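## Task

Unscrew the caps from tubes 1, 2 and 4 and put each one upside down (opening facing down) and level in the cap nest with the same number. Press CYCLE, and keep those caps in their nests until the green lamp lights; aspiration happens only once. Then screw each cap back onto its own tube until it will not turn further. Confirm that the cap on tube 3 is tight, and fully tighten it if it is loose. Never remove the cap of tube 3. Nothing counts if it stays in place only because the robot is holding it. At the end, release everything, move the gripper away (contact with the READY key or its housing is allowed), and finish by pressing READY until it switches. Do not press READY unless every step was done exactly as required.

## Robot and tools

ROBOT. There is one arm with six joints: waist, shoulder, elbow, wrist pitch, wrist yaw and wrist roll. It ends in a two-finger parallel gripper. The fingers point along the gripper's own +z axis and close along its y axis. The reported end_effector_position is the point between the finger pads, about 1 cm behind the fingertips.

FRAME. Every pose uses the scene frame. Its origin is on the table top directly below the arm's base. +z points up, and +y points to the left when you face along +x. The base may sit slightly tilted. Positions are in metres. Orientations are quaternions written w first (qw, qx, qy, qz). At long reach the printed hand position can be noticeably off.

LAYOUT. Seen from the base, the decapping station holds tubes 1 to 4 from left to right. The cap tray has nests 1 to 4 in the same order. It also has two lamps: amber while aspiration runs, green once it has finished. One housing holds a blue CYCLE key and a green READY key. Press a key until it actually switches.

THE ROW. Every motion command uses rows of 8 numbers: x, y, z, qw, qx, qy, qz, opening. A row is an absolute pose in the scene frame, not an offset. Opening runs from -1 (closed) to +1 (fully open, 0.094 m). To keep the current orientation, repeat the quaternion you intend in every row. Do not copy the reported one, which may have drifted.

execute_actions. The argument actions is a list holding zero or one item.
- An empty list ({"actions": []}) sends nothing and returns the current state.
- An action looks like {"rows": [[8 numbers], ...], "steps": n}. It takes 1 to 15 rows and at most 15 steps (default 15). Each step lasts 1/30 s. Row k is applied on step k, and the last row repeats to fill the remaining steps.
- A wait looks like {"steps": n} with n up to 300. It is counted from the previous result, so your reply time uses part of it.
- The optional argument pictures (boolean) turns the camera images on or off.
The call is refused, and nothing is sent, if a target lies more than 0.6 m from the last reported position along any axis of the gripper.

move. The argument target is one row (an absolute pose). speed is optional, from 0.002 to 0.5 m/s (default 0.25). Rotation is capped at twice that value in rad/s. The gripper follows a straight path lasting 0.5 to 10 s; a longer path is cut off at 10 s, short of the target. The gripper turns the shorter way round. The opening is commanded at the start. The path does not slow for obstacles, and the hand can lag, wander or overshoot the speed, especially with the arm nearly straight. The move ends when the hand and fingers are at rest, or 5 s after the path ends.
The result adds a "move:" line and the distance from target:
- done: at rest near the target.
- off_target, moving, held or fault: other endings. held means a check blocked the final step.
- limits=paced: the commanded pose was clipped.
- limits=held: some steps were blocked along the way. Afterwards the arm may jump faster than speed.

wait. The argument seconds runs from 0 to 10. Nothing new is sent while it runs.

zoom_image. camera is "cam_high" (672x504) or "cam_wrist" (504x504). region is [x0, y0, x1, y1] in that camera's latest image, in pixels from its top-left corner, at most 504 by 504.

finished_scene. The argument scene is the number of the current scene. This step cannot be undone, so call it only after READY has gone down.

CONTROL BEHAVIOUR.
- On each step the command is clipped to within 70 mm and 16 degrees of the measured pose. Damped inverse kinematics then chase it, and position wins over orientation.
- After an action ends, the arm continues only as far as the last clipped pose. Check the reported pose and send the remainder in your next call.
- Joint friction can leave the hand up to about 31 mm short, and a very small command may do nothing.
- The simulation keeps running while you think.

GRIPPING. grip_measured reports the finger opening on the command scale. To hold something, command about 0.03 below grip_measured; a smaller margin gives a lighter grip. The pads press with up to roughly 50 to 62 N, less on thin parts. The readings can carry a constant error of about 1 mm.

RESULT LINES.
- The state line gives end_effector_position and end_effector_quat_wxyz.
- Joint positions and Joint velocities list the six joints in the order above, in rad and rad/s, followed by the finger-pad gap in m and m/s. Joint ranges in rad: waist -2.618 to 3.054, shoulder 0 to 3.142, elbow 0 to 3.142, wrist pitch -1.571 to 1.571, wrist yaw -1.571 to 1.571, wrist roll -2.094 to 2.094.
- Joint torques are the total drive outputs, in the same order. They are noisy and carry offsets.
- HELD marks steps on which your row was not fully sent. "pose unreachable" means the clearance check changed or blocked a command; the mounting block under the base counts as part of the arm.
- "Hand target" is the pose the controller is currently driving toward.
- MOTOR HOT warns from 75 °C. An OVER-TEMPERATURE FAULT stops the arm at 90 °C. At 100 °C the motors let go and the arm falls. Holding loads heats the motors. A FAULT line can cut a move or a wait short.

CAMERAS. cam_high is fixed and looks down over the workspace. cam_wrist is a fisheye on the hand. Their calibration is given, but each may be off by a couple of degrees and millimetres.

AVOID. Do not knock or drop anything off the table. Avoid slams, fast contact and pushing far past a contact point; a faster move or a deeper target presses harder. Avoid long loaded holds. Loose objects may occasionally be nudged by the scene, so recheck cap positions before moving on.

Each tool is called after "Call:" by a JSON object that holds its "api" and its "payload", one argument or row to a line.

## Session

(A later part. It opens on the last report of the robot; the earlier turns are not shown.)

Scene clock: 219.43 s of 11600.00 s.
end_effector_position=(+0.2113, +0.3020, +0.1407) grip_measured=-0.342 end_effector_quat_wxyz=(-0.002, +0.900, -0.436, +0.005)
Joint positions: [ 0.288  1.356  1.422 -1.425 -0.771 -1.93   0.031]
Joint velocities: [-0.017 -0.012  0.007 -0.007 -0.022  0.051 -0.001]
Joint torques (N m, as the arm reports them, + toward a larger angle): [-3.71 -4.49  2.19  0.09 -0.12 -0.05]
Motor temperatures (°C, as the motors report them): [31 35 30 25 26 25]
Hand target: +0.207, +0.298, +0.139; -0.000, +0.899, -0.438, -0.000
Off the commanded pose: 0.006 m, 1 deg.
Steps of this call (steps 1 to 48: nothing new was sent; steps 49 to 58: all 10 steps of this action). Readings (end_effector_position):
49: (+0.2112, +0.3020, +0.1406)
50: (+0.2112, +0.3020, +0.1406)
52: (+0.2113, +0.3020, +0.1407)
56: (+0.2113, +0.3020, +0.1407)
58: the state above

Call:
{"api": "move", "payload": {
  "target": [0.210,0.301,0.156,0,-0.899,0.438,0,-0.385],
  "speed": 0.05
}}

Call:
{"api": "move", "payload": {
  "target": [0.2097,0.301,0.134,0,-0.899,0.438,0,-0.385],
  "speed": 0.035
}}

Scene clock: 221.73 s of 11600.00 s.
end_effector_position=(+0.2081, +0.3001, +0.1538) grip_measured=-0.342 end_effector_quat_wxyz=(+0.002, +0.901, -0.435, +0.004)
Joint positions: [ 0.245  1.366  1.469 -1.512 -0.774 -1.998  0.031]
Joint velocities: [ 0.002 -0.002 -0.017 -0.051 -0.007 -0.022  0.001]
Joint torques (N m, as the arm reports them, + toward a larger angle): [-4.33 -2.54  5.21 -0.05 -0.15 -0.01]
Motor temperatures (°C, as the motors report them): [31 35 30 25 26 25]
Hand target: +0.210, +0.301, +0.156; -0.000, +0.899, -0.438, +0.000
Off the commanded pose: 0.003 m, 1 deg.
move: done
camera_calibration (this result's frames):
cam_wrist: T_world_to_cam=[[0.751433, 0.659294, 0.0260642, -0.360532], [0.563531, -0.661832, 0.49438, 0.0468066], [0.343192, -0.356806, -0.868855, 0.263031], [0, 0, 0, 1]] pos_world=[0.154268, 0.362526, 0.214793]

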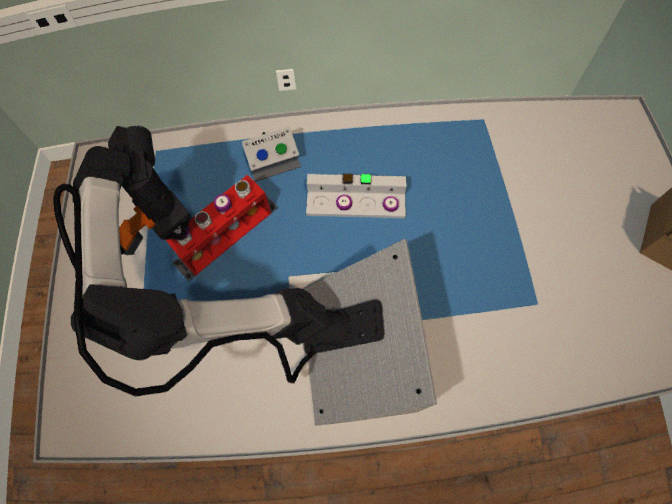

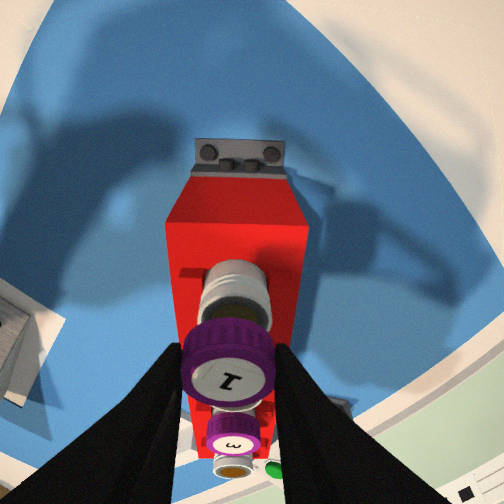

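Scene clock: 222.57 s of 11600.00 s.
end_effector_position=(+0.2080, +0.3006, +0.1411) grip_measured=-0.342 end_effector_quat_wxyz=(+0.002, +0.895, -0.445, +0.000)
Joint positions: [ 0.285  1.357  1.423 -1.446 -0.771 -1.926  0.031]
Joint velocities: [ 0.002 -0.017  0.012  0.007 -0.022  0.095 -0.001]
Joint torques (N m, as the arm reports them, + toward a larger angle): [-1.56 -3.93  2.2   0.61 -0.07  0.06]
Motor temperatures (°C, as the motors report them): [31 35 30 25 26 25]
Hand target: +0.210, +0.301, +0.134; +0.000, +0.899, -0.438, -0.001
Off the commanded pose: 0.007 m, 1 deg.
move: done
camera_calibration (this result's frames):
cam_wrist: T_world_to_cam=[[0.767069, 0.641181, 0.0221876, -0.357678], [0.551196, -0.676325, 0.488638, 0.0611706], [0.328312, -0.362589, -0.872204, 0.25753], [0, 0, 0, 1]] pos_world=[0.156097, 0.364085, 0.202665]

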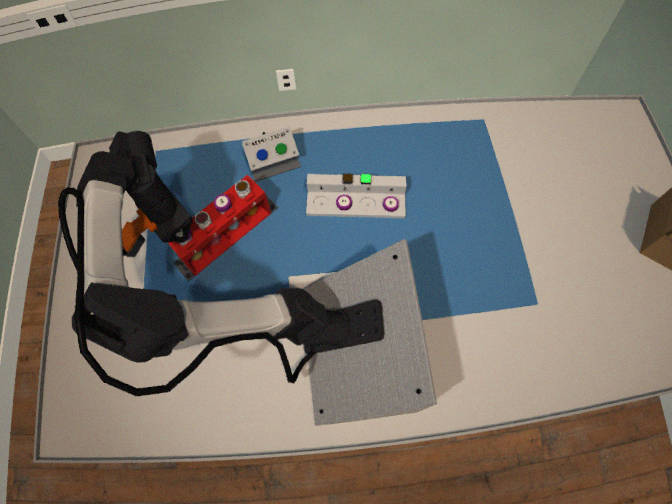

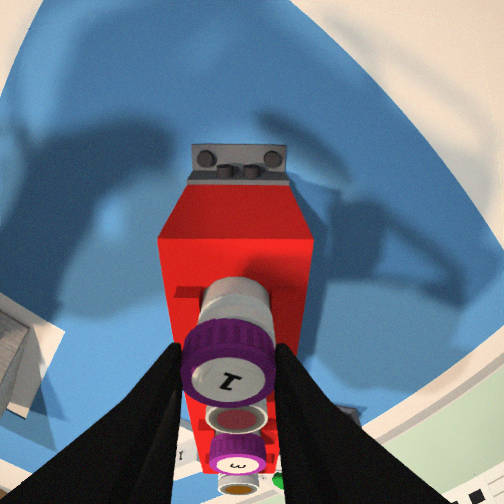

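Call:
{"api": "execute_actions", "payload": {
  "actions": [
    {"rows":[[0.21,0.301,0.139,0,-0.899,0.438,0,-0.385],[0.21,0.301,0.143,0,-0.899,0.438,0,-0.385],[0.21,0.301,0.146,0,-0.899,0.438,0,-0.385],[0.21,0.301,0.149,0,-0.899,0.438,0,-0.385],[0.21,0.301,0.152,0,-0.899,0.438,0,-0.385],[0.21,0.301,0.154,0,-0.899,0.438,0,-0.385],[0.21,0.301,0.154,0,-0.899,0.438,0,-0.385],[0.21,0.301,0.154,0,-0.899,0.438,0,-0.385],[0.21,0.301,0.152,0,-0.899,0.438,0,-0.385],[0.21,0.301,0.150,0,-0.899,0.438,0,-0.385],[0.21,0.301,0.149,0,-0.899,0.438,0,-0.385],[0.21,0.301,0.148,0,-0.899,0.438,0,-0.385],[0.21,0.301,0.147,0,-0.899,0.438,0,-0.385],[0.21,0.301,0.146,0,-0.899,0.438,0,-0.385]],"steps":15}
  ],
  "pictures": false
}}

Call:
{"api": "execute_actions", "payload": {
  "actions": [
    {"rows":[[0.21,0.301,0.145,0,-0.899,0.438,0,-0.385],[0.21,0.301,0.144,0,-0.899,0.438,0,-0.385],[0.21,0.301,0.143,0,-0.899,0.438,0,-0.385],[0.21,0.301,0.142,0,-0.899,0.438,0,-0.385],[0.21,0.301,0.141,0,-0.899,0.438,0,-0.385],[0.21,0.301,0.140,0,-0.899,0.438,0,-0.385],[0.21,0.301,0.139,0,-0.899,0.438,0,-0.385],[0.21,0.301,0.138,0,-0.899,0.438,0,-0.385],[0.21,0.301,0.137,0,-0.899,0.438,0,-0.385],[0.21,0.301,0.136,0,-0.899,0.438,0,-0.385]],"steps":14}
  ],
  "pictures": false
}}

Scene clock: 226.07 s of 11600.00 s.
end_effector_position=(+0.2106, +0.3016, +0.1515) grip_measured=-0.342 end_effector_quat_wxyz=(-0.003, +0.900, -0.436, +0.009)
Joint positions: [ 0.255  1.359  1.457 -1.479 -0.772 -1.969  0.031]
Joint velocities: [ 0.046  0.002  0.007 -0.051 -0.066  0.066  0.   ]
Joint torques (N m, as the arm reports them, + toward a larger angle): [-2.65 -3.07  2.99  0.24 -0.1   0.05]
Motor temperatures (°C, as the motors report them): [30 35 30 25 26 25]
Hand target: +0.210, +0.301, +0.146; -0.000, +0.899, -0.438, +0.000
Off the commanded pose: 0.006 m, 1 deg.
Steps of this call (steps 1 to 90: nothing new was sent; steps 91 to 105: all 15 steps of this action). Readings (end_effector_position):
91: (+0.2080, +0.3007, +0.1412)
92: (+0.2081, +0.3004, +0.1413)
94: (+0.2084, +0.3003, +0.1428)
98: (+0.2110, +0.3010, +0.1511)
105: the state above

Scene clock: 226.53 s of 11600.00 s.
end_effector_position=(+0.2082, +0.3011, +0.1412) grip_measured=-0.342 end_effector_quat_wxyz=(+0.002, +0.898, -0.440, -0.001)
Joint positions: [ 0.286  1.359  1.426 -1.448 -0.772 -1.938  0.031]
Joint velocities: [-0.012 -0.007  0.012  0.022  0.066  0.037 -0.001]
Joint torques (N m, as the arm reports them, + toward a larger angle): [-2.33 -3.96  2.41  0.46 -0.08  0.09]
Motor temperatures (°C, as the motors report them): [30 35 30 25 26 25]
Hand target: +0.210, +0.301, +0.136; +0.000, +0.899, -0.438, -0.001
Off the commanded pose: 0.006 m, 0 deg.
Steps of this call (steps 1 to 14: all 14 steps of this action). Readings (end_effector_position):
1: (+0.2103, +0.3019, +0.1512)
2: (+0.2100, +0.3022, +0.1508)
4: (+0.2094, +0.3024, +0.1492)
8: (+0.2081, +0.3012, +0.1441)
14: the state above

Call:
{"api": "execute_actions", "payload": {
  "actions": [
    {"rows":[[0.2118,0.301,0.140,0,-0.899,0.438,0,-0.385],[0.2118,0.301,0.143,0,-0.899,0.438,0,-0.385],[0.2118,0.301,0.146,0,-0.899,0.438,0,-0.385],[0.2118,0.301,0.149,0,-0.899,0.438,0,-0.385],[0.2118,0.301,0.152,0,-0.899,0.438,0,-0.385],[0.2118,0.301,0.154,0,-0.899,0.438,0,-0.385],[0.2118,0.301,0.154,0,-0.899,0.438,0,-0.385],[0.2118,0.301,0.154,0,-0.899,0.438,0,-0.385],[0.2118,0.301,0.152,0,-0.899,0.438,0,-0.385],[0.2118,0.301,0.150,0,-0.899,0.438,0,-0.385],[0.2118,0.301,0.149,0,-0.899,0.438,0,-0.385],[0.2118,0.301,0.148,0,-0.899,0.438,0,-0.385],[0.2118,0.301,0.147,0,-0.899,0.438,0,-0.385],[0.2118,0.301,0.146,0,-0.899,0.438,0,-0.385]],"steps":15}
  ],
  "pictures": false
}}

Call:
{"api": "execute_actions", "payload": {
  "actions": [
    {"rows":[[0.2118,0.301,0.145,0,-0.899,0.438,0,-0.385],[0.2118,0.301,0.144,0,-0.899,0.438,0,-0.385],[0.2118,0.301,0.143,0,-0.899,0.438,0,-0.385],[0.2118,0.301,0.142,0,-0.899,0.438,0,-0.385],[0.2118,0.301,0.141,0,-0.899,0.438,0,-0.385],[0.2118,0.301,0.140,0,-0.899,0.438,0,-0.385],[0.2118,0.301,0.139,0,-0.899,0.438,0,-0.385],[0.2118,0.301,0.138,0,-0.899,0.438,0,-0.385],[0.2118,0.301,0.137,0,-0.899,0.438,0,-0.385],[0.2118,0.301,0.136,0,-0.899,0.438,0,-0.385]],"steps":14}
  ],
  "pictures": false
}}

Scene clock: 229.53 s of 11600.00 s.
end_effector_position=(+0.2124, +0.3016, +0.1515) grip_measured=-0.342 end_effector_quat_wxyz=(-0.003, +0.900, -0.435, +0.009)
Joint positions: [ 0.254  1.366  1.463 -1.479 -0.772 -1.973  0.031]
Joint velocities: [ 0.056 -0.012 -0.012 -0.066  0.007  0.095 -0.001]
Joint torques (N m, as the arm reports them, + toward a larger angle): [-2.6  -3.03  3.02  0.23 -0.15  0.06]
Motor temperatures (°C, as the motors report them): [30 35 30 25 26 25]
Hand target: +0.212, +0.301, +0.146; +0.000, +0.899, -0.438, +0.000
Off the commanded pose: 0.006 m, 1 deg.
Steps of this call (steps 1 to 75: nothing new was sent; steps 76 to 90: all 15 steps of this action). Readings (end_effector_position):
76: (+0.2085, +0.3012, +0.1412)
77: (+0.2085, +0.3011, +0.1414)
79: (+0.2093, +0.3007, +0.1430)
83: (+0.2129, +0.3012, +0.1512)
90: the state above

Scene clock: 230.00 s of 11600.00 s.
end_effector_position=(+0.2111, +0.3013, +0.1411) grip_measured=-0.342 end_effector_quat_wxyz=(+0.001, +0.899, -0.438, +0.001)
Joint positions: [ 0.284  1.366  1.431 -1.442 -0.772 -1.94   0.031]
Joint velocities: [-0.017 -0.022  0.007  0.11   0.081  0.022 -0.001]
Joint torques (N m, as the arm reports them, + toward a larger angle): [-2.31 -3.97  2.56  0.34 -0.11  0.08]
Motor temperatures (°C, as the motors report them): [30 35 30 25 26 25]
Hand target: +0.212, +0.301, +0.136; -0.000, +0.899, -0.438, -0.001
Off the commanded pose: 0.005 m, 0 deg.
Steps of this call (steps 1 to 14: all 14 steps of this action). Readings (end_effector_position):
1: (+0.2121, +0.3019, +0.1512)
2: (+0.2118, +0.3022, +0.1509)
4: (+0.2112, +0.3023, +0.1492)
8: (+0.2099, +0.3013, +0.1441)
14: the state above

Call:
{"api": "execute_actions", "payload": {
  "actions": [
    {"rows":[[0.2108,0.302,0.140,0,-0.899,0.438,0,-0.385],[0.2108,0.302,0.143,0,-0.899,0.438,0,-0.385],[0.2108,0.302,0.146,0,-0.899,0.438,0,-0.385],[0.2108,0.302,0.149,0,-0.899,0.438,0,-0.385],[0.2108,0.302,0.152,0,-0.899,0.438,0,-0.385],[0.2108,0.302,0.154,0,-0.899,0.438,0,-0.385],[0.2108,0.302,0.154,0,-0.899,0.438,0,-0.385],[0.2108,0.302,0.154,0,-0.899,0.438,0,-0.385],[0.2108,0.302,0.152,0,-0.899,0.438,0,-0.385],[0.2108,0.302,0.150,0,-0.899,0.438,0,-0.385],[0.2108,0.302,0.149,0,-0.899,0.438,0,-0.385],[0.2108,0.302,0.148,0,-0.899,0.438,0,-0.385],[0.2108,0.302,0.147,0,-0.899,0.438,0,-0.385],[0.2108,0.302,0.146,0,-0.899,0.438,0,-0.385]],"steps":15}
  ],
  "pictures": false
}}

Call:
{"api": "execute_actions", "payload": {
  "actions": [
    {"rows":[[0.2108,0.302,0.145,0,-0.899,0.438,0,-0.385],[0.2108,0.302,0.144,0,-0.899,0.438,0,-0.385],[0.2108,0.302,0.143,0,-0.899,0.438,0,-0.385],[0.2108,0.302,0.142,0,-0.899,0.438,0,-0.385],[0.2108,0.302,0.141,0,-0.899,0.438,0,-0.385],[0.2108,0.302,0.140,0,-0.899,0.438,0,-0.385],[0.2108,0.302,0.139,0,-0.899,0.438,0,-0.385],[0.2108,0.302,0.138,0,-0.899,0.438,0,-0.385],[0.2108,0.302,0.137,0,-0.899,0.438,0,-0.385],[0.2108,0.302,0.136,0,-0.899,0.438,0,-0.385]],"steps":14}
  ],
  "pictures": false
}}

Scene clock: 234.63 s of 11600.00 s.
end_effector_position=(+0.2123, +0.3025, +0.1510) grip_measured=-0.342 end_effector_quat_wxyz=(-0.003, +0.900, -0.435, +0.008)
Joint positions: [ 0.258  1.366  1.464 -1.477 -0.772 -1.968  0.031]
Joint velocities: [ 0.037 -0.027  0.002 -0.051  0.037 -0.037 -0.   ]
Joint torques (N m, as the arm reports them, + toward a larger angle): [-2.6  -3.32  3.13  0.19 -0.11  0.09]
Motor temperatures (°C, as the motors report them): [30 35 30 25 26 25]
Hand target: +0.211, +0.302, +0.146; +0.000, +0.899, -0.438, +0.000
Off the commanded pose: 0.005 m, 1 deg.
Steps of this call (steps 1 to 124: nothing new was sent; steps 125 to 139: all 15 steps of this action). Readings (end_effector_position):
125: (+0.2131, +0.3019, +0.1411)
126: (+0.2130, +0.3019, +0.1411)
128: (+0.2121, +0.3014, +0.1420)
132: (+0.2128, +0.3020, +0.1505)
139: the state above

Scene clock: 235.10 s of 11600.00 s.
end_effector_position=(+0.2111, +0.3023, +0.1410) grip_measured=-0.342 end_effector_quat_wxyz=(+0.000, +0.899, -0.439, +0.001)
Joint positions: [ 0.287  1.366  1.433 -1.44  -0.772 -1.935  0.031]
Joint velocities: [ 0.022  0.012  0.012  0.081 -0.007 -0.007  0.   ]
Joint torques (N m, as the arm reports them, + toward a larger angle): [-2.34 -4.03  2.31  0.27 -0.08  0.11]
Motor temperatures (°C, as the motors report them): [30 35 30 25 26 25]
Hand target: +0.211, +0.302, +0.136; -0.000, +0.899, -0.438, -0.001
Off the commanded pose: 0.005 m, 0 deg.
Steps of this call (steps 1 to 14: all 14 steps of this action). Readings (end_effector_position):
1: (+0.2120, +0.3028, +0.1507)
2: (+0.2117, +0.3032, +0.1504)
4: (+0.2109, +0.3032, +0.1486)
8: (+0.2094, +0.3019, +0.1434)
14: the state above

Call:
{"api": "execute_actions", "payload": {
  "actions": [
    {"rows":[[0.2108,0.302,0.139,0,-0.899,0.438,0,-0.385]],"steps":3}
  ]
}}

Call:
{"api": "zoom_image", "payload": {
  "camera": "cam_wrist",
  "region": [150,260,310,420]
}}

Scene clock: 236.73 s of 11600.00 s.
end_effector_position=(+0.2115, +0.3026, +0.1408) grip_measured=-0.342 end_effector_quat_wxyz=(-0.000, +0.898, -0.440, +0.001)
Joint positions: [ 0.288  1.366  1.433 -1.437 -0.772 -1.929  0.031]
Joint velocities: [ 0.002  0.002 -0.007  0.022  0.022 -0.081  0.001]
Joint torques (N m, as the arm reports them, + toward a larger angle): [-3.11 -4.07  3.28  0.2  -0.07  0.01]
Motor temperatures (°C, as the motors report them): [30 35 30 25 26 25]
Hand target: +0.211, +0.302, +0.139; +0.000, +0.899, -0.438, -0.000
Off the commanded pose: 0.002 m, 0 deg.
Steps of this call (steps 1 to 46: nothing new was sent; steps 47 to 49: all 3 steps of this action). Readings (end_effector_position):
47: (+0.2115, +0.3026, +0.1408)
48: (+0.2115, +0.3026, +0.1408)
49: the state above
camera_calibration (this result's frames):
cam_wrist: T_world_to_cam=[[0.75973, 0.649653, 0.0275725, -0.363453], [0.556718, -0.671787, 0.488638, 0.0581993], [0.335968, -0.355883, -0.872051, 0.253227], [0, 0, 0, 1]] pos_world=[0.15865, 0.365335, 0.202409]

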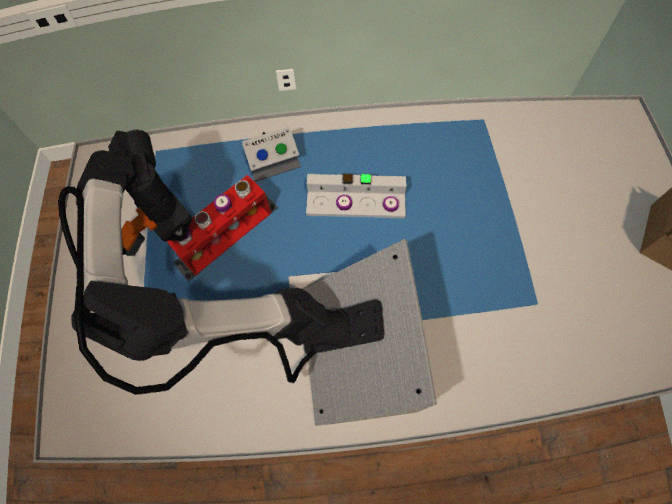

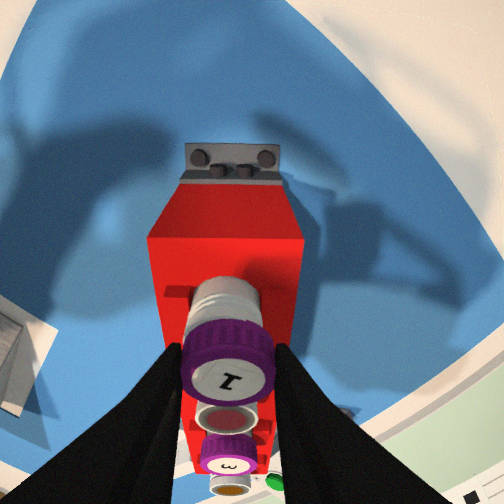

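Region (150, 260, 310, 420) of cam_wrist's 504x504 image, scaled by 3.150, with more detail than that image has.

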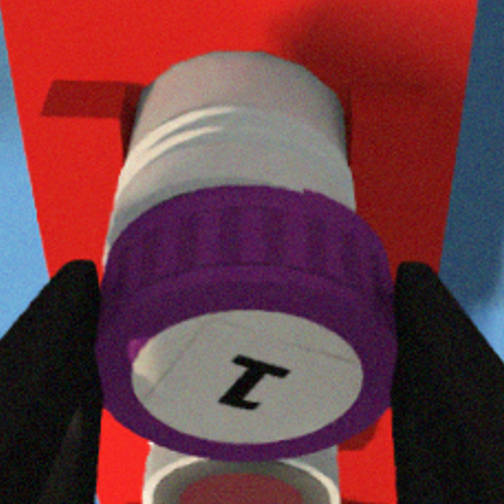

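Call:
{"api": "execute_actions", "payload": {
  "actions": [
    {"rows":[[0.210,0.302,0.140,0,-0.899,0.438,0,-0.385],[0.209,0.3025,0.140,0,-0.899,0.438,0,-0.385],[0.208,0.3025,0.140,0,-0.899,0.438,0,-0.385],[0.2075,0.3025,0.140,0,-0.899,0.438,0,-0.385],[0.207,0.3025,0.140,0,-0.899,0.438,0,-0.385],[0.2065,0.3025,0.140,0,-0.899,0.438,0,-0.385]],"steps":12}
  ],
  "pictures": false
}}

Scene clock: 238.57 s of 11600.00 s.
end_effector_position=(+0.2115, +0.3026, +0.1408) grip_measured=-0.342 end_effector_quat_wxyz=(-0.000, +0.898, -0.440, +0.001)
Joint positions: [ 0.288  1.366  1.433 -1.437 -0.772 -1.929  0.031]
Joint velocities: [-0.022 -0.007  0.017 -0.022  0.066 -0.037 -0.   ]
Joint torques (N m, as the arm reports them, + toward a larger angle): [-2.91 -5.    2.7   0.15 -0.07  0.04]
Motor temperatures (°C, as the motors report them): [30 35 30 25 26 25]
Hand target: +0.207, +0.302, +0.140; +0.000, +0.899, -0.438, -0.000
Off the commanded pose: 0.005 m, 0 deg.
Steps of this call (steps 1 to 43: nothing new was sent; steps 44 to 55: all 12 steps of this action). Readings (end_effector_position):
44: (+0.2115, +0.3026, +0.1408)
45: (+0.2115, +0.3026, +0.1408)
47: (+0.2115, +0.3026, +0.1408)
51: (+0.2115, +0.3026, +0.1408)
55: the state above

Call:
{"api": "execute_actions", "payload": {
  "actions": [
    {"rows":[[0.206,0.3025,0.140,0,-0.899,0.438,0,-0.385],[0.2055,0.3025,0.140,0,-0.899,0.438,0,-0.385],[0.205,0.3025,0.140,0,-0.899,0.438,0,-0.385]],"steps":10}
  ],
  "pictures": false
}}

Scene clock: 239.67 s of 11600.00 s.
end_effector_position=(+0.2105, +0.3036, +0.1421) grip_measured=-0.342 end_effector_quat_wxyz=(-0.002, +0.899, -0.438, +0.003)
Joint positions: [ 0.288  1.359  1.433 -1.437 -0.772 -1.929  0.031]
Joint velocities: [-0.027 -0.007 -0.007 -0.022 -0.007 -0.022  0.   ]
Joint torques (N m, as the arm reports them, + toward a larger angle): [-2.77 -4.9   2.35  0.16 -0.06  0.04]
Motor temperatures (°C, as the motors report them): [30 35 30 25 26 25]
Hand target: +0.205, +0.302, +0.140; +0.000, +0.899, -0.438, -0.000
Off the commanded pose: 0.006 m, 0 deg.
Steps of this call (steps 1 to 23: nothing new was sent; steps 24 to 33: all 10 steps of this action). Readings (end_effector_position):
24: (+0.2114, +0.3027, +0.1410)
25: (+0.2112, +0.3029, +0.1412)
27: (+0.2108, +0.3032, +0.1416)
31: (+0.2105, +0.3036, +0.1421)
33: the state above

Call:
{"api": "execute_actions", "payload": {
  "actions": [
    {"rows":[[0.205,0.302,0.140,0,-0.899,0.438,0,-0.385],[0.205,0.3015,0.1395,0,-0.899,0.438,0,-0.385],[0.205,0.301,0.139,0,-0.899,0.438,0,-0.385]],"steps":10}
  ],
  "pictures": false
}}

Scene clock: 240.93 s of 11600.00 s.
end_effector_position=(+0.2097, +0.3025, +0.1409) grip_measured=-0.342 end_effector_quat_wxyz=(-0.002, +0.899, -0.438, +0.002)
Joint positions: [ 0.288  1.355  1.423 -1.432 -0.774 -1.929  0.031]
Joint velocities: [-0.037 -0.007  0.012 -0.022 -0.051  0.051  0.001]
Joint torques (N m, as the arm reports them, + toward a larger angle): [-2.78 -4.68  2.55  0.18 -0.05  0.05]
Motor temperatures (°C, as the motors report them): [30 35 30 25 26 25]
Hand target: +0.205, +0.301, +0.139; +0.000, +0.899, -0.438, -0.000
Off the commanded pose: 0.005 m, 0 deg.
Steps of this call (steps 1 to 28: nothing new was sent; steps 29 to 38: all 10 steps of this action). Readings (end_effector_position):
29: (+0.2104, +0.3033, +0.1418)
30: (+0.2101, +0.3028, +0.1414)
32: (+0.2100, +0.3023, +0.1407)
36: (+0.2096, +0.3026, +0.1410)
38: the state above

Call:
{"api": "execute_actions", "payload": {
  "actions": [
    {"rows":[[0.2045,0.301,0.139,0,-0.899,0.438,0,-0.385],[0.204,0.301,0.139,0,-0.899,0.438,0,-0.385],[0.2035,0.301,0.1385,0,-0.899,0.438,0,-0.385],[0.2035,0.301,0.138,0,-0.899,0.438,0,-0.385]],"steps":10}
  ]
}}

Scene clock: 241.93 s of 11600.00 s.
end_effector_position=(+0.2094, +0.3025, +0.1409) grip_measured=-0.342 end_effector_quat_wxyz=(-0.004, +0.900, -0.436, +0.004)
Joint positions: [ 0.288  1.348  1.415 -1.424 -0.775 -1.929  0.031]
Joint velocities: [-0.022 -0.007 -0.007  0.037  0.051  0.007 -0.   ]
Joint torques (N m, as the arm reports them, + toward a larger angle): [-2.4  -4.59  2.61  0.11 -0.06  0.09]
Motor temperatures (°C, as the motors report them): [30 35 30 25 26 25]
Hand target: +0.204, +0.301, +0.138; +0.000, +0.899, -0.438, -0.000
Off the commanded pose: 0.007 m, 1 deg.
Steps of this call (steps 1 to 20: nothing new was sent; steps 21 to 30: all 10 steps of this action). Readings (end_effector_position):
21: (+0.2097, +0.3025, +0.1409)
22: (+0.2097, +0.3025, +0.1409)
24: (+0.2097, +0.3024, +0.1409)
28: (+0.2094, +0.3025, +0.1409)
30: the state above
camera_calibration (this result's frames):
cam_wrist: T_world_to_cam=[[0.753169, 0.656751, 0.0376185, -0.363963], [0.558968, -0.669085, 0.489775, 0.057812], [0.34683, -0.347856, -0.871037, 0.249066], [0, 0, 0, 1]] pos_world=[0.155427, 0.364354, 0.202323]

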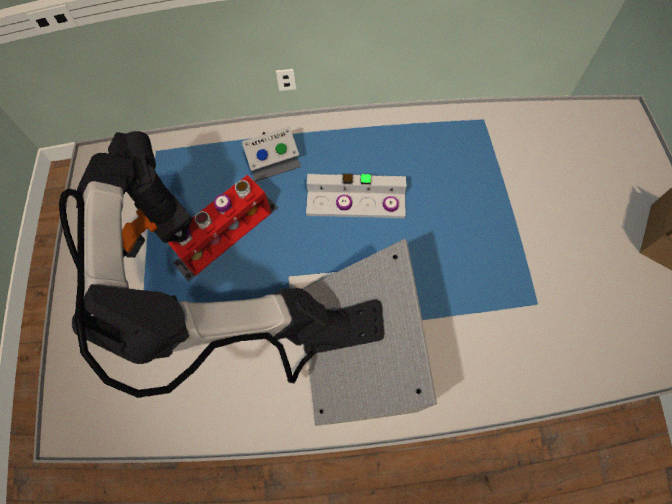

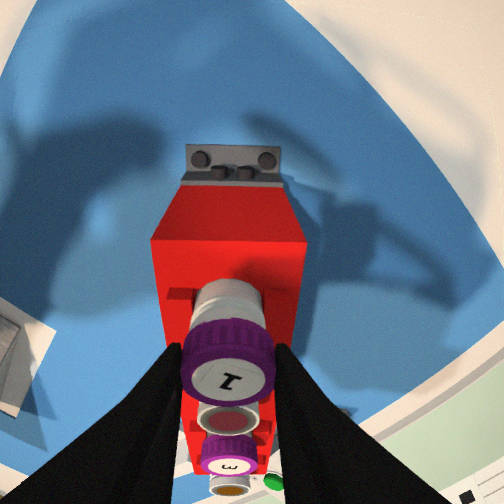

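Call:
{"api": "zoom_image", "payload": {
  "camera": "cam_wrist",
  "region": [160,270,300,450]
}}

Region (160, 270, 300, 450) of cam_wrist's 504x504 image, scaled by 2.800, with more detail than that image has.

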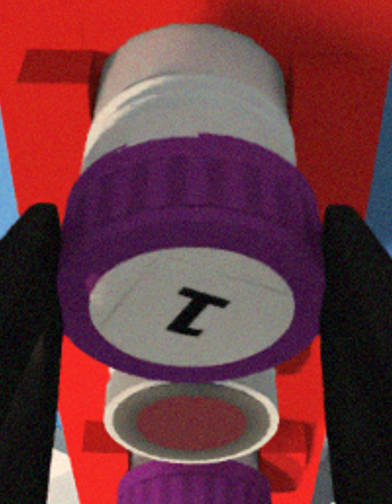

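Call:
{"api": "execute_actions", "payload": {
  "actions": [
    {"rows":[[0.206,0.301,0.137,0,-0.899,0.438,0,-0.385],[0.208,0.301,0.137,0,-0.91,0.415,0,-0.385],[0.208,0.301,0.137,0,-0.92,0.39,0,-0.385],[0.208,0.301,0.137,0,-0.92,0.39,0,-0.385],[0.208,0.301,0.137,0,-0.92,0.39,0,-0.385],[0.208,0.301,0.136,0,-0.91,0.415,0,-0.385],[0.208,0.301,0.136,0,-0.899,0.438,0,-0.385],[0.208,0.301,0.136,0,-0.887,0.462,0,-0.385],[0.208,0.301,0.136,0,-0.875,0.485,0,-0.385],[0.208,0.301,0.136,0,-0.866,0.5,0,-0.385]],"steps":15}
  ],
  "pictures": false
}}

Scene clock: 247.20 s of 11600.00 s.
end_effector_position=(+0.2095, +0.3028, +0.1409) grip_measured=-0.342 end_effector_quat_wxyz=(-0.005, +0.878, -0.479, +0.003)
Joint positions: [ 0.288  1.348  1.415 -1.423 -0.777 -1.83   0.031]
Joint velocities: [-0.017 -0.017 -0.012  0.095 -0.022  0.256  0.001]
Joint torques (N m, as the arm reports them, + toward a larger angle): [-2.28 -3.54  3.03  0.25 -0.03  0.09]
Motor temperatures (°C, as the motors report them): [30 35 29 25 26 25]
Hand target: +0.208, +0.301, +0.136; +0.000, +0.866, -0.499, -0.001
Off the commanded pose: 0.005 m, 3 deg.
Steps of this call (steps 1 to 143: nothing new was sent; steps 144 to 158: all 15 steps of this action). Readings (end_effector_position):
144: (+0.2095, +0.3025, +0.1409)
145: (+0.2095, +0.3025, +0.1409)
147: (+0.2096, +0.3025, +0.1409)
151: (+0.2096, +0.3025, +0.1409)
158: the state above

Call:
{"api": "execute_actions", "payload": {
  "actions": [
    {"rows":[[0.2085,0.3005,0.137,0,-0.866,0.5,0,-0.385],[0.209,0.300,0.138,0,-0.866,0.5,0,-0.385],[0.2095,0.2995,0.138,0,-0.866,0.5,0,-0.385],[0.210,0.299,0.138,0,-0.866,0.5,0,-0.385],[0.2105,0.2985,0.138,0,-0.866,0.5,0,-0.385],[0.211,0.298,0.138,0,-0.866,0.5,0,-0.385],[0.2115,0.2975,0.138,0,-0.866,0.5,0,-0.385]],"steps":13}
  ],
  "pictures": false
}}

Scene clock: 249.07 s of 11600.00 s.
end_effector_position=(+0.2095, +0.3030, +0.1409) grip_measured=-0.342 end_effector_quat_wxyz=(-0.006, +0.869, -0.494, +0.003)
Joint positions: [ 0.288  1.348  1.415 -1.423 -0.778 -1.796  0.031]
Joint velocities: [-0.007 -0.002 -0.017  0.007 -0.125  0.051 -0.001]
Joint torques (N m, as the arm reports them, + toward a larger angle): [-4.07 -2.79  3.45  0.13 -0.07 -0.02]
Motor temperatures (°C, as the motors report them): [29 35 29 25 26 25]
Hand target: +0.211, +0.298, +0.138; -0.000, +0.866, -0.500, -0.000
Off the commanded pose: 0.007 m, 1 deg.
Steps of this call (steps 1 to 43: nothing new was sent; steps 44 to 56: all 13 steps of this action). Readings (end_effector_position):
44: (+0.2095, +0.3029, +0.1409)
45: (+0.2095, +0.3029, +0.1409)
47: (+0.2095, +0.3030, +0.1409)
51: (+0.2095, +0.3030, +0.1409)
56: the state above

Call:
{"api": "execute_actions", "payload": {
  "actions": [
    {"rows":[[0.2115,0.297,0.138,0,-0.866,0.5,0,-0.385],[0.2115,0.2965,0.138,0,-0.866,0.5,0,-0.385],[0.212,0.296,0.138,0,-0.866,0.5,0,-0.385],[0.212,0.2955,0.138,0,-0.866,0.5,0,-0.385]],"steps":10}
  ],
  "pictures": false
}}

Scene clock: 250.50 s of 11600.00 s.
end_effector_position=(+0.2101, +0.3024, +0.1415) grip_measured=-0.342 end_effector_quat_wxyz=(-0.007, +0.871, -0.492, +0.004)
Joint positions: [ 0.284  1.348  1.415 -1.423 -0.778 -1.805  0.031]
Joint velocities: [-0.002 -0.007 -0.002  0.007  0.066 -0.037 -0.   ]
Joint torques (N m, as the arm reports them, + toward a larger angle): [-4.3  -2.7   3.03  0.12 -0.07 -0.04]
Motor temperatures (°C, as the motors report them): [29 35 29 25 26 25]
Hand target: +0.212, +0.296, +0.138; -0.000, +0.866, -0.500, +0.000
Off the commanded pose: 0.008 m, 1 deg.
Steps of this call (steps 1 to 33: nothing new was sent; steps 34 to 43: all 10 steps of this action). Readings (end_effector_position):
34: (+0.2095, +0.3030, +0.1409)
35: (+0.2095, +0.3030, +0.1409)
37: (+0.2097, +0.3028, +0.1411)
41: (+0.2101, +0.3025, +0.1415)
43: the state above

Call:
{"api": "execute_actions", "payload": {
  "actions": [
    {"rows":[[0.212,0.295,0.138,0,-0.866,0.5,0,-0.385],[0.212,0.2945,0.138,0,-0.866,0.5,0,-0.385],[0.212,0.294,0.138,0,-0.866,0.5,0,-0.385]],"steps":10}
  ],
  "pictures": false
}}

Scene clock: 252.13 s of 11600.00 s.
end_effector_position=(+0.2108, +0.3018, +0.1422) grip_measured=-0.342 end_effector_quat_wxyz=(-0.008, +0.872, -0.490, +0.005)
Joint positions: [ 0.28   1.348  1.415 -1.423 -0.778 -1.811  0.031]
Joint velocities: [-0.002 -0.002 -0.017  0.037 -0.037 -0.081 -0.   ]
Joint torques (N m, as the arm reports them, + toward a larger angle): [-4.38 -2.71  2.58  0.1  -0.07 -0.03]
Motor temperatures (°C, as the motors report them): [29 34 29 25 26 25]
Hand target: +0.212, +0.294, +0.138; -0.000, +0.866, -0.500, -0.000
Off the commanded pose: 0.009 m, 2 deg.
Steps of this call (steps 1 to 39: nothing new was sent; steps 40 to 49: all 10 steps of this action). Readings (end_effector_position):
40: (+0.2101, +0.3024, +0.1415)
41: (+0.2101, +0.3024, +0.1415)
43: (+0.2105, +0.3021, +0.1418)
47: (+0.2108, +0.3018, +0.1422)
49: the state above

Now let the elbow drop.

Call:
{"api": "execute_actions", "payload": {
  "actions": [
    {"rows":[[0.2115,0.294,0.1375,0,-0.866,0.5,0,-0.385],[0.211,0.294,0.137,0,-0.866,0.5,0,-0.385],[0.211,0.294,0.1365,0,-0.866,0.5,0,-0.385]],"steps":10}
  ],
  "pictures": false
}}

Scene clock: 253.17 s of 11600.00 s.
end_effector_position=(+0.2103, +0.3003, +0.1410) grip_measured=-0.342 end_effector_quat_wxyz=(-0.006, +0.871, -0.492, +0.004)
Joint positions: [ 0.279  1.348  1.408 -1.422 -0.779 -1.813  0.031]
Joint velocities: [-0.007  0.002  0.007 -0.007 -0.051  0.051  0.   ]
Joint torques (N m, as the arm reports them, + toward a larger angle): [-3.81 -3.01  2.57  0.2  -0.06  0.01]
Motor temperatures (°C, as the motors report them): [29 34 29 25 26 25]
Hand target: +0.211, +0.294, +0.137; -0.000, +0.866, -0.500, +0.000
Off the commanded pose: 0.008 m, 1 deg.
Steps of this call (steps 1 to 21: nothing new was sent; steps 22 to 31: all 10 steps of this action). Readings (end_effector_position):
22: (+0.2108, +0.3018, +0.1422)
23: (+0.2107, +0.3015, +0.1419)
25: (+0.2102, +0.3003, +0.1410)
29: (+0.2103, +0.3003, +0.1410)
31: the state above

Call:
{"api": "execute_actions", "payload": {
  "actions": [
    {"rows":[[0.2105,0.299,0.139,0,-0.866,0.5,0,-0.385]],"steps":2}
  ]
}}

Call:
{"api": "zoom_image", "payload": {
  "camera": "cam_high",
  "region": [160,205,220,265]
}}

Call:
{"api": "zoom_image", "payload": {
  "camera": "cam_wrist",
  "region": [160,270,300,410]
}}

Scene clock: 254.93 s of 11600.00 s.
end_effector_position=(+0.2103, +0.3003, +0.1410) grip_measured=-0.342 end_effector_quat_wxyz=(-0.006, +0.871, -0.492, +0.004)
Joint positions: [ 0.279  1.348  1.408 -1.422 -0.779 -1.812  0.031]
Joint velocities: [ 0.002 -0.017  0.017  0.051 -0.007  0.066 -0.   ]
Joint torques (N m, as the arm reports them, + toward a larger angle): [-2.98 -2.78  4.34  0.08 -0.07  0.1 ]
Motor temperatures (°C, as the motors report them): [29 34 29 25 26 25]
Hand target: +0.211, +0.299, +0.139; -0.000, +0.866, -0.500, -0.000
Off the commanded pose: 0.002 m, 1 deg.
Steps of this call (steps 1 to 51: nothing new was sent; steps 52 to 53: all 2 steps of this action). Readings (end_effector_position):
52: (+0.2103, +0.3003, +0.1410)
53: the state above
camera_calibration (this result's frames):
cam_wrist: T_world_to_cam=[[0.829927, 0.556381, 0.0407709, -0.349639], [0.469441, -0.735988, 0.487798, 0.0949493], [0.301408, -0.385697, -0.872004, 0.269184], [0, 0, 0, 1]] pos_world=[0.164467, 0.368237, 0.202669]

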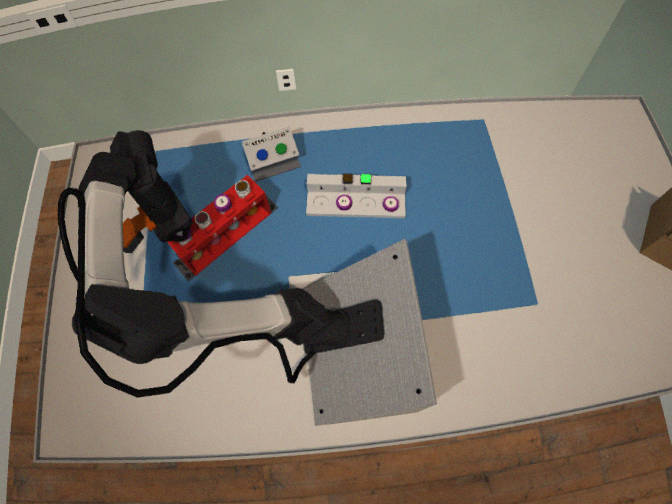

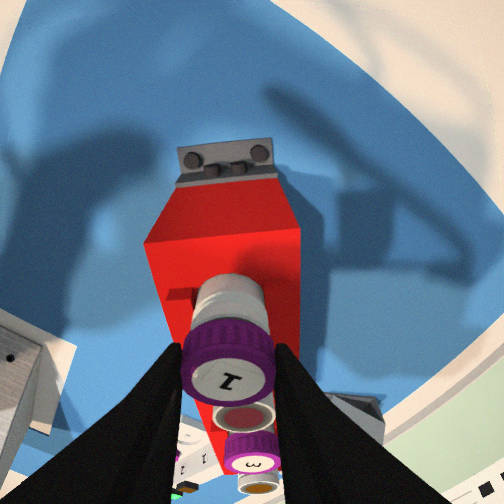

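Region (160, 205, 220, 265) of cam_high's 672x504 image, scaled by 8.400, with more detail than that image has.

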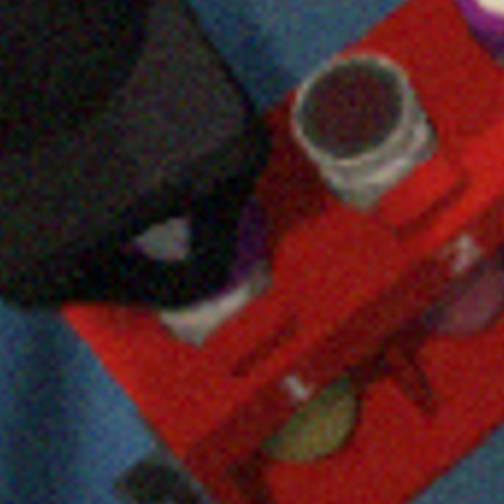

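Region (160, 270, 300, 410) of cam_wrist's 504x504 image, scaled by 3.600, with more detail than that image has.

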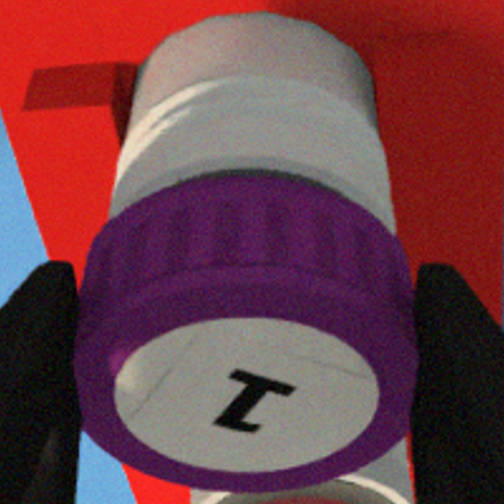

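Call:
{"api": "execute_actions", "payload": {
  "actions": [
    {"rows":[[0.2105,0.300,0.1395,0,-0.866,0.5,0,-0.385],[0.2105,0.3005,0.140,0,-0.866,0.5,0,-0.385],[0.2105,0.301,0.1405,0,-0.866,0.5,0,-0.385],[0.2105,0.3015,0.141,0,-0.866,0.5,0,-0.385],[0.2105,0.302,0.141,0,-0.866,0.5,0,-0.385]],"steps":11}
  ],
  "pictures": false
}}

Scene clock: 257.40 s of 11600.00 s.
end_effector_position=(+0.2103, +0.3011, +0.1419) grip_measured=-0.342 end_effector_quat_wxyz=(-0.007, +0.870, -0.493, +0.004)
Joint positions: [ 0.279  1.348  1.413 -1.424 -0.779 -1.807  0.031]
Joint velocities: [ 0.007  0.017  0.017  0.022  0.007  0.022 -0.   ]
Joint torques (N m, as the arm reports them, + toward a larger angle): [-2.76 -2.6   5.23  0.   -0.04  0.09]
Motor temperatures (°C, as the motors report them): [29 34 29 25 26 25]
Hand target: +0.210, +0.302, +0.141; -0.000, +0.866, -0.500, -0.000
Off the commanded pose: 0.001 m, 1 deg.
Steps of this call (steps 1 to 63: nothing new was sent; steps 64 to 74: all 11 steps of this action). Readings (end_effector_position):
64: (+0.2103, +0.3003, +0.1410)
65: (+0.2103, +0.3003, +0.1410)
67: (+0.2103, +0.3005, +0.1412)
71: (+0.2105, +0.3012, +0.1419)
74: the state above

Call:
{"api": "execute_actions", "payload": {
  "actions": [
    {"rows":[[0.210,0.302,0.140,0,-0.866,0.5,0,-0.385],[0.210,0.302,0.139,0,-0.866,0.5,0,-0.385],[0.210,0.302,0.138,0,-0.866,0.5,0,-0.385],[0.210,0.302,0.137,0,-0.866,0.5,0,-0.385],[0.210,0.302,0.136,0,-0.866,0.5,0,-0.385],[0.210,0.302,0.135,0,-0.866,0.5,0,-0.385],[0.210,0.302,0.134,0,-0.866,0.5,0,-0.385],[0.210,0.302,0.133,0,-0.866,0.5,0,-0.385],[0.210,0.302,0.132,0,-0.866,0.5,0,-0.385]],"steps":13}
  ],
  "pictures": false
}}

Scene clock: 259.00 s of 11600.00 s.
end_effector_position=(+0.2103, +0.3024, +0.1401) grip_measured=-0.342 end_effector_quat_wxyz=(-0.005, +0.866, -0.501, +0.005)
Joint positions: [ 0.29   1.348  1.413 -1.416 -0.773 -1.776  0.031]
Joint velocities: [-0.002 -0.017 -0.007  0.007 -0.051 -0.022 -0.001]
Joint torques (N m, as the arm reports them, + toward a larger angle): [-1.26 -3.35  2.57  0.46 -0.05  0.13]
Motor temperatures (°C, as the motors report them): [29 34 30 25 26 25]
Hand target: +0.210, +0.302, +0.132; -0.000, +0.866, -0.500, -0.000
Off the commanded pose: 0.008 m, 1 deg.
Steps of this call (steps 1 to 35: nothing new was sent; steps 36 to 48: all 13 steps of this action). Readings (end_effector_position):
36: (+0.2103, +0.3011, +0.1419)
37: (+0.2101, +0.3012, +0.1417)
39: (+0.2095, +0.3017, +0.1411)
43: (+0.2095, +0.3017, +0.1406)
48: the state above

Call:
{"api": "execute_actions", "payload": {
  "actions": [
    {"rows":[[0.209,0.3025,0.133,0,-0.866,0.5,0,-0.385],[0.208,0.303,0.134,0,-0.866,0.5,0,-0.385],[0.207,0.3035,0.135,0,-0.866,0.5,0,-0.385],[0.206,0.304,0.136,0,-0.866,0.5,0,-0.385],[0.205,0.3045,0.136,0,-0.866,0.5,0,-0.385],[0.204,0.305,0.136,0,-0.866,0.5,0,-0.385],[0.203,0.3055,0.136,0,-0.866,0.5,0,-0.385]],"steps":13}
  ]
}}

Scene clock: 260.70 s of 11600.00 s.
end_effector_position=(+0.2097, +0.3029, +0.1405) grip_measured=-0.342 end_effector_quat_wxyz=(-0.003, +0.866, -0.500, +0.011)
Joint positions: [ 0.297  1.34   1.413 -1.41  -0.761 -1.764  0.031]
Joint velocities: [-0.027 -0.027  0.007  0.007 -0.051  0.007  0.   ]
Joint torques (N m, as the arm reports them, + toward a larger angle): [-1.27 -4.21  3.08  0.16 -0.11  0.1 ]
Motor temperatures (°C, as the motors report them): [29 34 30 25 26 25]
Hand target: +0.203, +0.305, +0.136; +0.000, +0.866, -0.500, -0.000
Off the commanded pose: 0.008 m, 1 deg.
Steps of this call (steps 1 to 38: nothing new was sent; steps 39 to 51: all 13 steps of this action). Readings (end_effector_position):
39: (+0.2103, +0.3024, +0.1401)
40: (+0.2103, +0.3024, +0.1401)
42: (+0.2102, +0.3025, +0.1402)
46: (+0.2098, +0.3028, +0.1405)
51: the state above
camera_calibration (this result's frames):
cam_wrist: T_world_to_cam=[[0.839751, 0.541348, 0.0419688, -0.348282], [0.451362, -0.738943, 0.500235, 0.100418], [0.301814, -0.40113, -0.864872, 0.273488], [0, 0, 0, 1]] pos_world=[0.164602, 0.372449, 0.200917]

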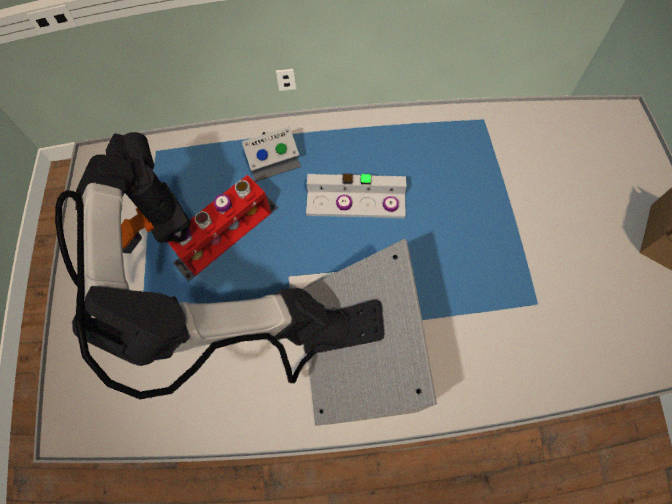

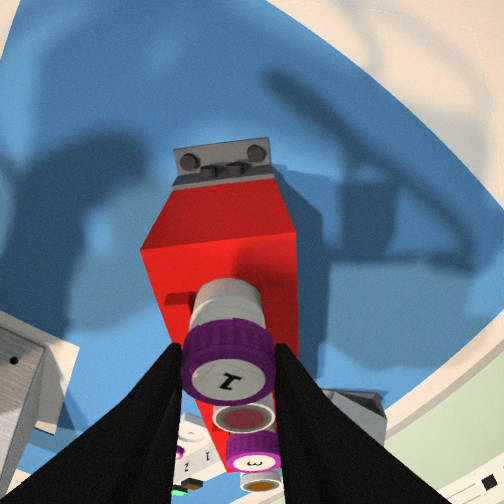

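Call:
{"api": "execute_actions", "payload": {
  "actions": [
    {"rows":[[0.2095,0.3035,0.140,0,-0.866,0.5,0,-0.385],[0.2095,0.3035,0.143,0,-0.866,0.5,0,-0.385],[0.2095,0.3035,0.146,0,-0.866,0.5,0,-0.385],[0.2095,0.3035,0.149,0,-0.866,0.5,0,-0.385],[0.2095,0.3035,0.152,0,-0.866,0.5,0,-0.385],[0.2095,0.3035,0.154,0,-0.866,0.5,0,-0.385],[0.2095,0.3035,0.154,0,-0.866,0.5,0,-0.385],[0.2095,0.3035,0.154,0,-0.866,0.5,0,-0.385],[0.2095,0.3035,0.152,0,-0.866,0.5,0,-0.385],[0.2095,0.3035,0.150,0,-0.866,0.5,0,-0.385],[0.2095,0.3035,0.149,0,-0.866,0.5,0,-0.385],[0.2095,0.3035,0.148,0,-0.866,0.5,0,-0.385],[0.2095,0.3035,0.147,0,-0.866,0.5,0,-0.385],[0.2095,0.3035,0.146,0,-0.866,0.5,0,-0.385]],"steps":15}
  ],
  "pictures": false
}}

Call:
{"api": "execute_actions", "payload": {
  "actions": [
    {"rows":[[0.2095,0.3035,0.145,0,-0.866,0.5,0,-0.385],[0.2095,0.3035,0.144,0,-0.866,0.5,0,-0.385],[0.2095,0.3035,0.143,0,-0.866,0.5,0,-0.385],[0.2095,0.3035,0.142,0,-0.866,0.5,0,-0.385],[0.2095,0.3035,0.141,0,-0.866,0.5,0,-0.385],[0.2095,0.3035,0.140,0,-0.866,0.5,0,-0.385],[0.2095,0.3035,0.139,0,-0.866,0.5,0,-0.385],[0.2095,0.3035,0.138,0,-0.866,0.5,0,-0.385],[0.2095,0.3035,0.137,0,-0.866,0.5,0,-0.385],[0.2095,0.3035,0.136,0,-0.866,0.5,0,-0.385]],"steps":15}
  ]
}}

Scene clock: 266.77 s of 11600.00 s.
end_effector_position=(+0.2111, +0.3037, +0.1514) grip_measured=-0.342 end_effector_quat_wxyz=(-0.004, +0.868, -0.497, +0.011)
Joint positions: [ 0.263  1.357  1.462 -1.472 -0.768 -1.816  0.031]
Joint velocities: [ 0.051 -0.002  0.002 -0.081 -0.022 -0.007  0.   ]
Joint torques (N m, as the arm reports them, + toward a larger angle): [-2.62 -3.02  3.09  0.22 -0.14  0.06]
Motor temperatures (°C, as the motors report them): [29 34 30 25 26 25]
Hand target: +0.209, +0.303, +0.146; -0.000, +0.866, -0.500, +0.000
Off the commanded pose: 0.006 m, 1 deg.
Steps of this call (steps 1 to 167: nothing new was sent; steps 168 to 182: all 15 steps of this action). Readings (end_effector_position):
168: (+0.2098, +0.3031, +0.1407)
169: (+0.2098, +0.3032, +0.1412)
171: (+0.2097, +0.3034, +0.1433)
175: (+0.2124, +0.3034, +0.1512)
182: the state above

Scene clock: 267.27 s of 11600.00 s.
end_effector_position=(+0.2078, +0.3034, +0.1413) grip_measured=-0.342 end_effector_quat_wxyz=(+0.003, +0.865, -0.502, +0.001)
Joint positions: [ 0.294  1.357  1.432 -1.445 -0.768 -1.784  0.031]
Joint velocities: [ 0.012 -0.002  0.007 -0.037  0.037  0.007 -0.001]
Joint torques (N m, as the arm reports them, + toward a larger angle): [-2.33 -3.82  2.49  0.48 -0.1   0.11]
Motor temperatures (°C, as the motors report them): [29 34 29 25 26 25]
Hand target: +0.210, +0.304, +0.136; +0.000, +0.866, -0.500, -0.000
Off the commanded pose: 0.006 m, 0 deg.
Steps of this call (steps 1 to 15: all 15 steps of this action). Readings (end_effector_position):
1: (+0.2108, +0.3040, +0.1512)
2: (+0.2104, +0.3043, +0.1508)
4: (+0.2095, +0.3046, +0.1492)
8: (+0.2079, +0.3035, +0.1442)
15: the state above
camera_calibration (this result's frames):
cam_wrist: T_world_to_cam=[[0.84299, 0.53746, 0.0224624, -0.343721], [0.459237, -0.740788, 0.490239, 0.101527], [0.280124, -0.402951, -0.871298, 0.280893], [0, 0, 0, 1]] pos_world=[0.164444, 0.373133, 0.20269]

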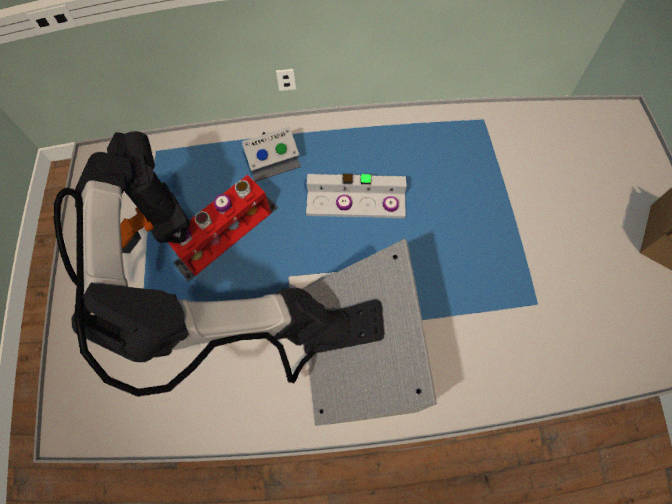

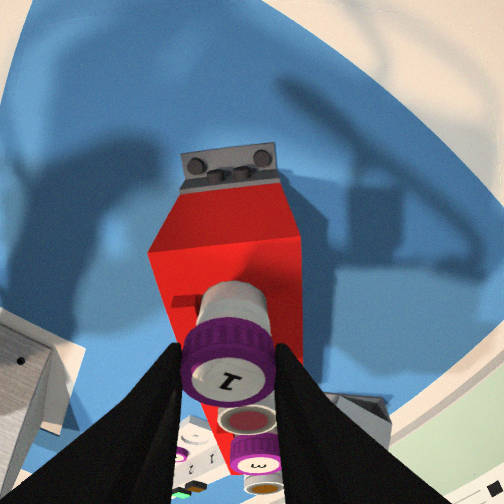

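Call:
{"api": "execute_actions", "payload": {
  "actions": [
    {"rows":[[0.2095,0.3035,0.137,0,-0.875,0.485,0,-0.385],[0.2095,0.3035,0.137,0,-0.887,0.462,0,-0.385],[0.2095,0.3035,0.137,0,-0.899,0.438,0,-0.385],[0.2095,0.3035,0.137,0,-0.91,0.415,0,-0.385],[0.2095,0.3035,0.137,0,-0.917,0.40,0,-0.385]],"steps":14}
  ],
  "pictures": false
}}

Scene clock: 270.77 s of 11600.00 s.
end_effector_position=(+0.2097, +0.3042, +0.1409) grip_measured=-0.342 end_effector_quat_wxyz=(+0.001, +0.909, -0.416, +0.003)
Joint positions: [ 0.297  1.357  1.432 -1.434 -0.766 -1.969  0.031]
Joint velocities: [ 0.002 -0.002  0.002  0.007 -0.037 -0.183  0.001]
Joint torques (N m, as the arm reports them, + toward a larger angle): [-2.78 -3.87  2.81  0.32 -0.12 -0.05]
Motor temperatures (°C, as the motors report them): [29 34 29 25 26 25]
Hand target: +0.210, +0.303, +0.137; +0.000, +0.916, -0.400, +0.000
Off the commanded pose: 0.004 m, 2 deg.
Steps of this call (steps 1 to 91: nothing new was sent; steps 92 to 105: all 14 steps of this action). Readings (end_effector_position):
92: (+0.2083, +0.3036, +0.1413)
93: (+0.2083, +0.3036, +0.1413)
95: (+0.2088, +0.3034, +0.1413)
99: (+0.2097, +0.3042, +0.1409)
105: the state above

Call:
{"api": "execute_actions", "payload": {
  "actions": [
    {"rows":[[0.2095,0.3035,0.138,0,-0.899,0.438,0,-0.385],[0.2095,0.3035,0.138,0,-0.875,0.485,0,-0.385],[0.2095,0.3035,0.138,0,-0.848,0.53,0,-0.385],[0.2095,0.3035,0.138,0,-0.819,0.574,0,-0.385]],"steps":15}
  ]
}}

Call:
{"api": "zoom_image", "payload": {
  "camera": "cam_wrist",
  "region": [160,270,300,410]
}}

Scene clock: 275.37 s of 11600.00 s.
end_effector_position=(+0.2095, +0.3047, +0.1409) grip_measured=-0.342 end_effector_quat_wxyz=(-0.001, +0.830, -0.558, +0.002)
Joint positions: [ 0.297  1.357  1.432 -1.434 -0.77  -1.642  0.031]
Joint velocities: [-0.007 -0.017  0.012  0.022 -0.066  0.183 -0.   ]
Joint torques (N m, as the arm reports them, + toward a larger angle): [-3.09 -3.78  3.29  0.25 -0.13  0.1 ]
Motor temperatures (°C, as the motors report them): [29 34 29 25 26 25]
Hand target: +0.210, +0.304, +0.138; +0.000, +0.819, -0.574, -0.001
Off the commanded pose: 0.003 m, 2 deg.
Steps of this call (steps 1 to 123: nothing new was sent; steps 124 to 138: all 15 steps of this action). Readings (end_effector_position):
124: (+0.2097, +0.3041, +0.1409)
125: (+0.2097, +0.3041, +0.1409)
127: (+0.2096, +0.3044, +0.1409)
131: (+0.2095, +0.3047, +0.1409)
138: the state above
camera_calibration (this result's frames):
cam_wrist: T_world_to_cam=[[0.906524, 0.421093, 0.0299175, -0.324733], [0.354089, -0.797037, 0.489238, 0.141233], [0.22986, -0.432912, -0.871637, 0.300368], [0, 0, 0, 1]] pos_world=[0.175327, 0.379344, 0.202431]

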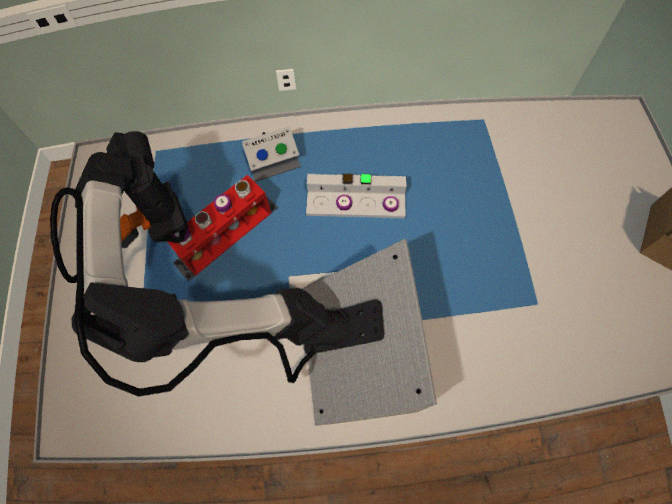

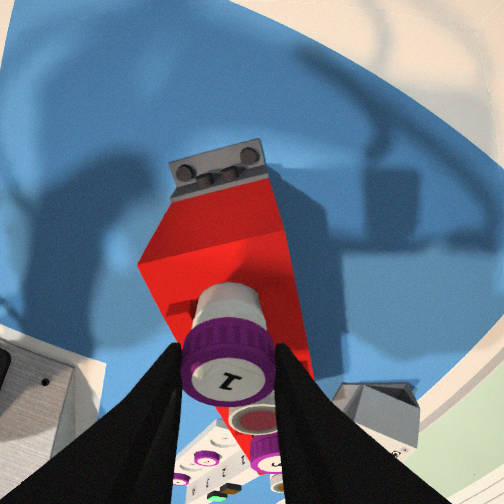

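Region (160, 270, 300, 410) of cam_wrist's 504x504 image, scaled by 3.600, with more detail than that image has.

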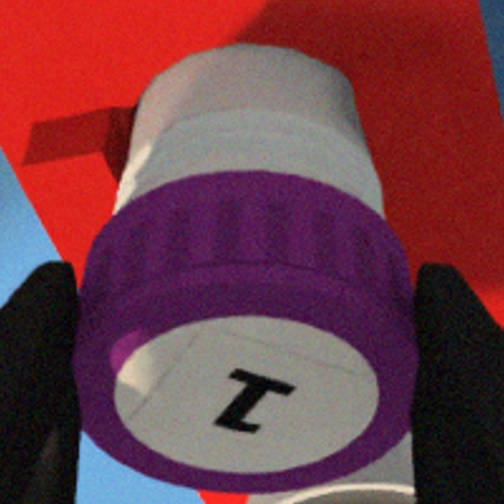

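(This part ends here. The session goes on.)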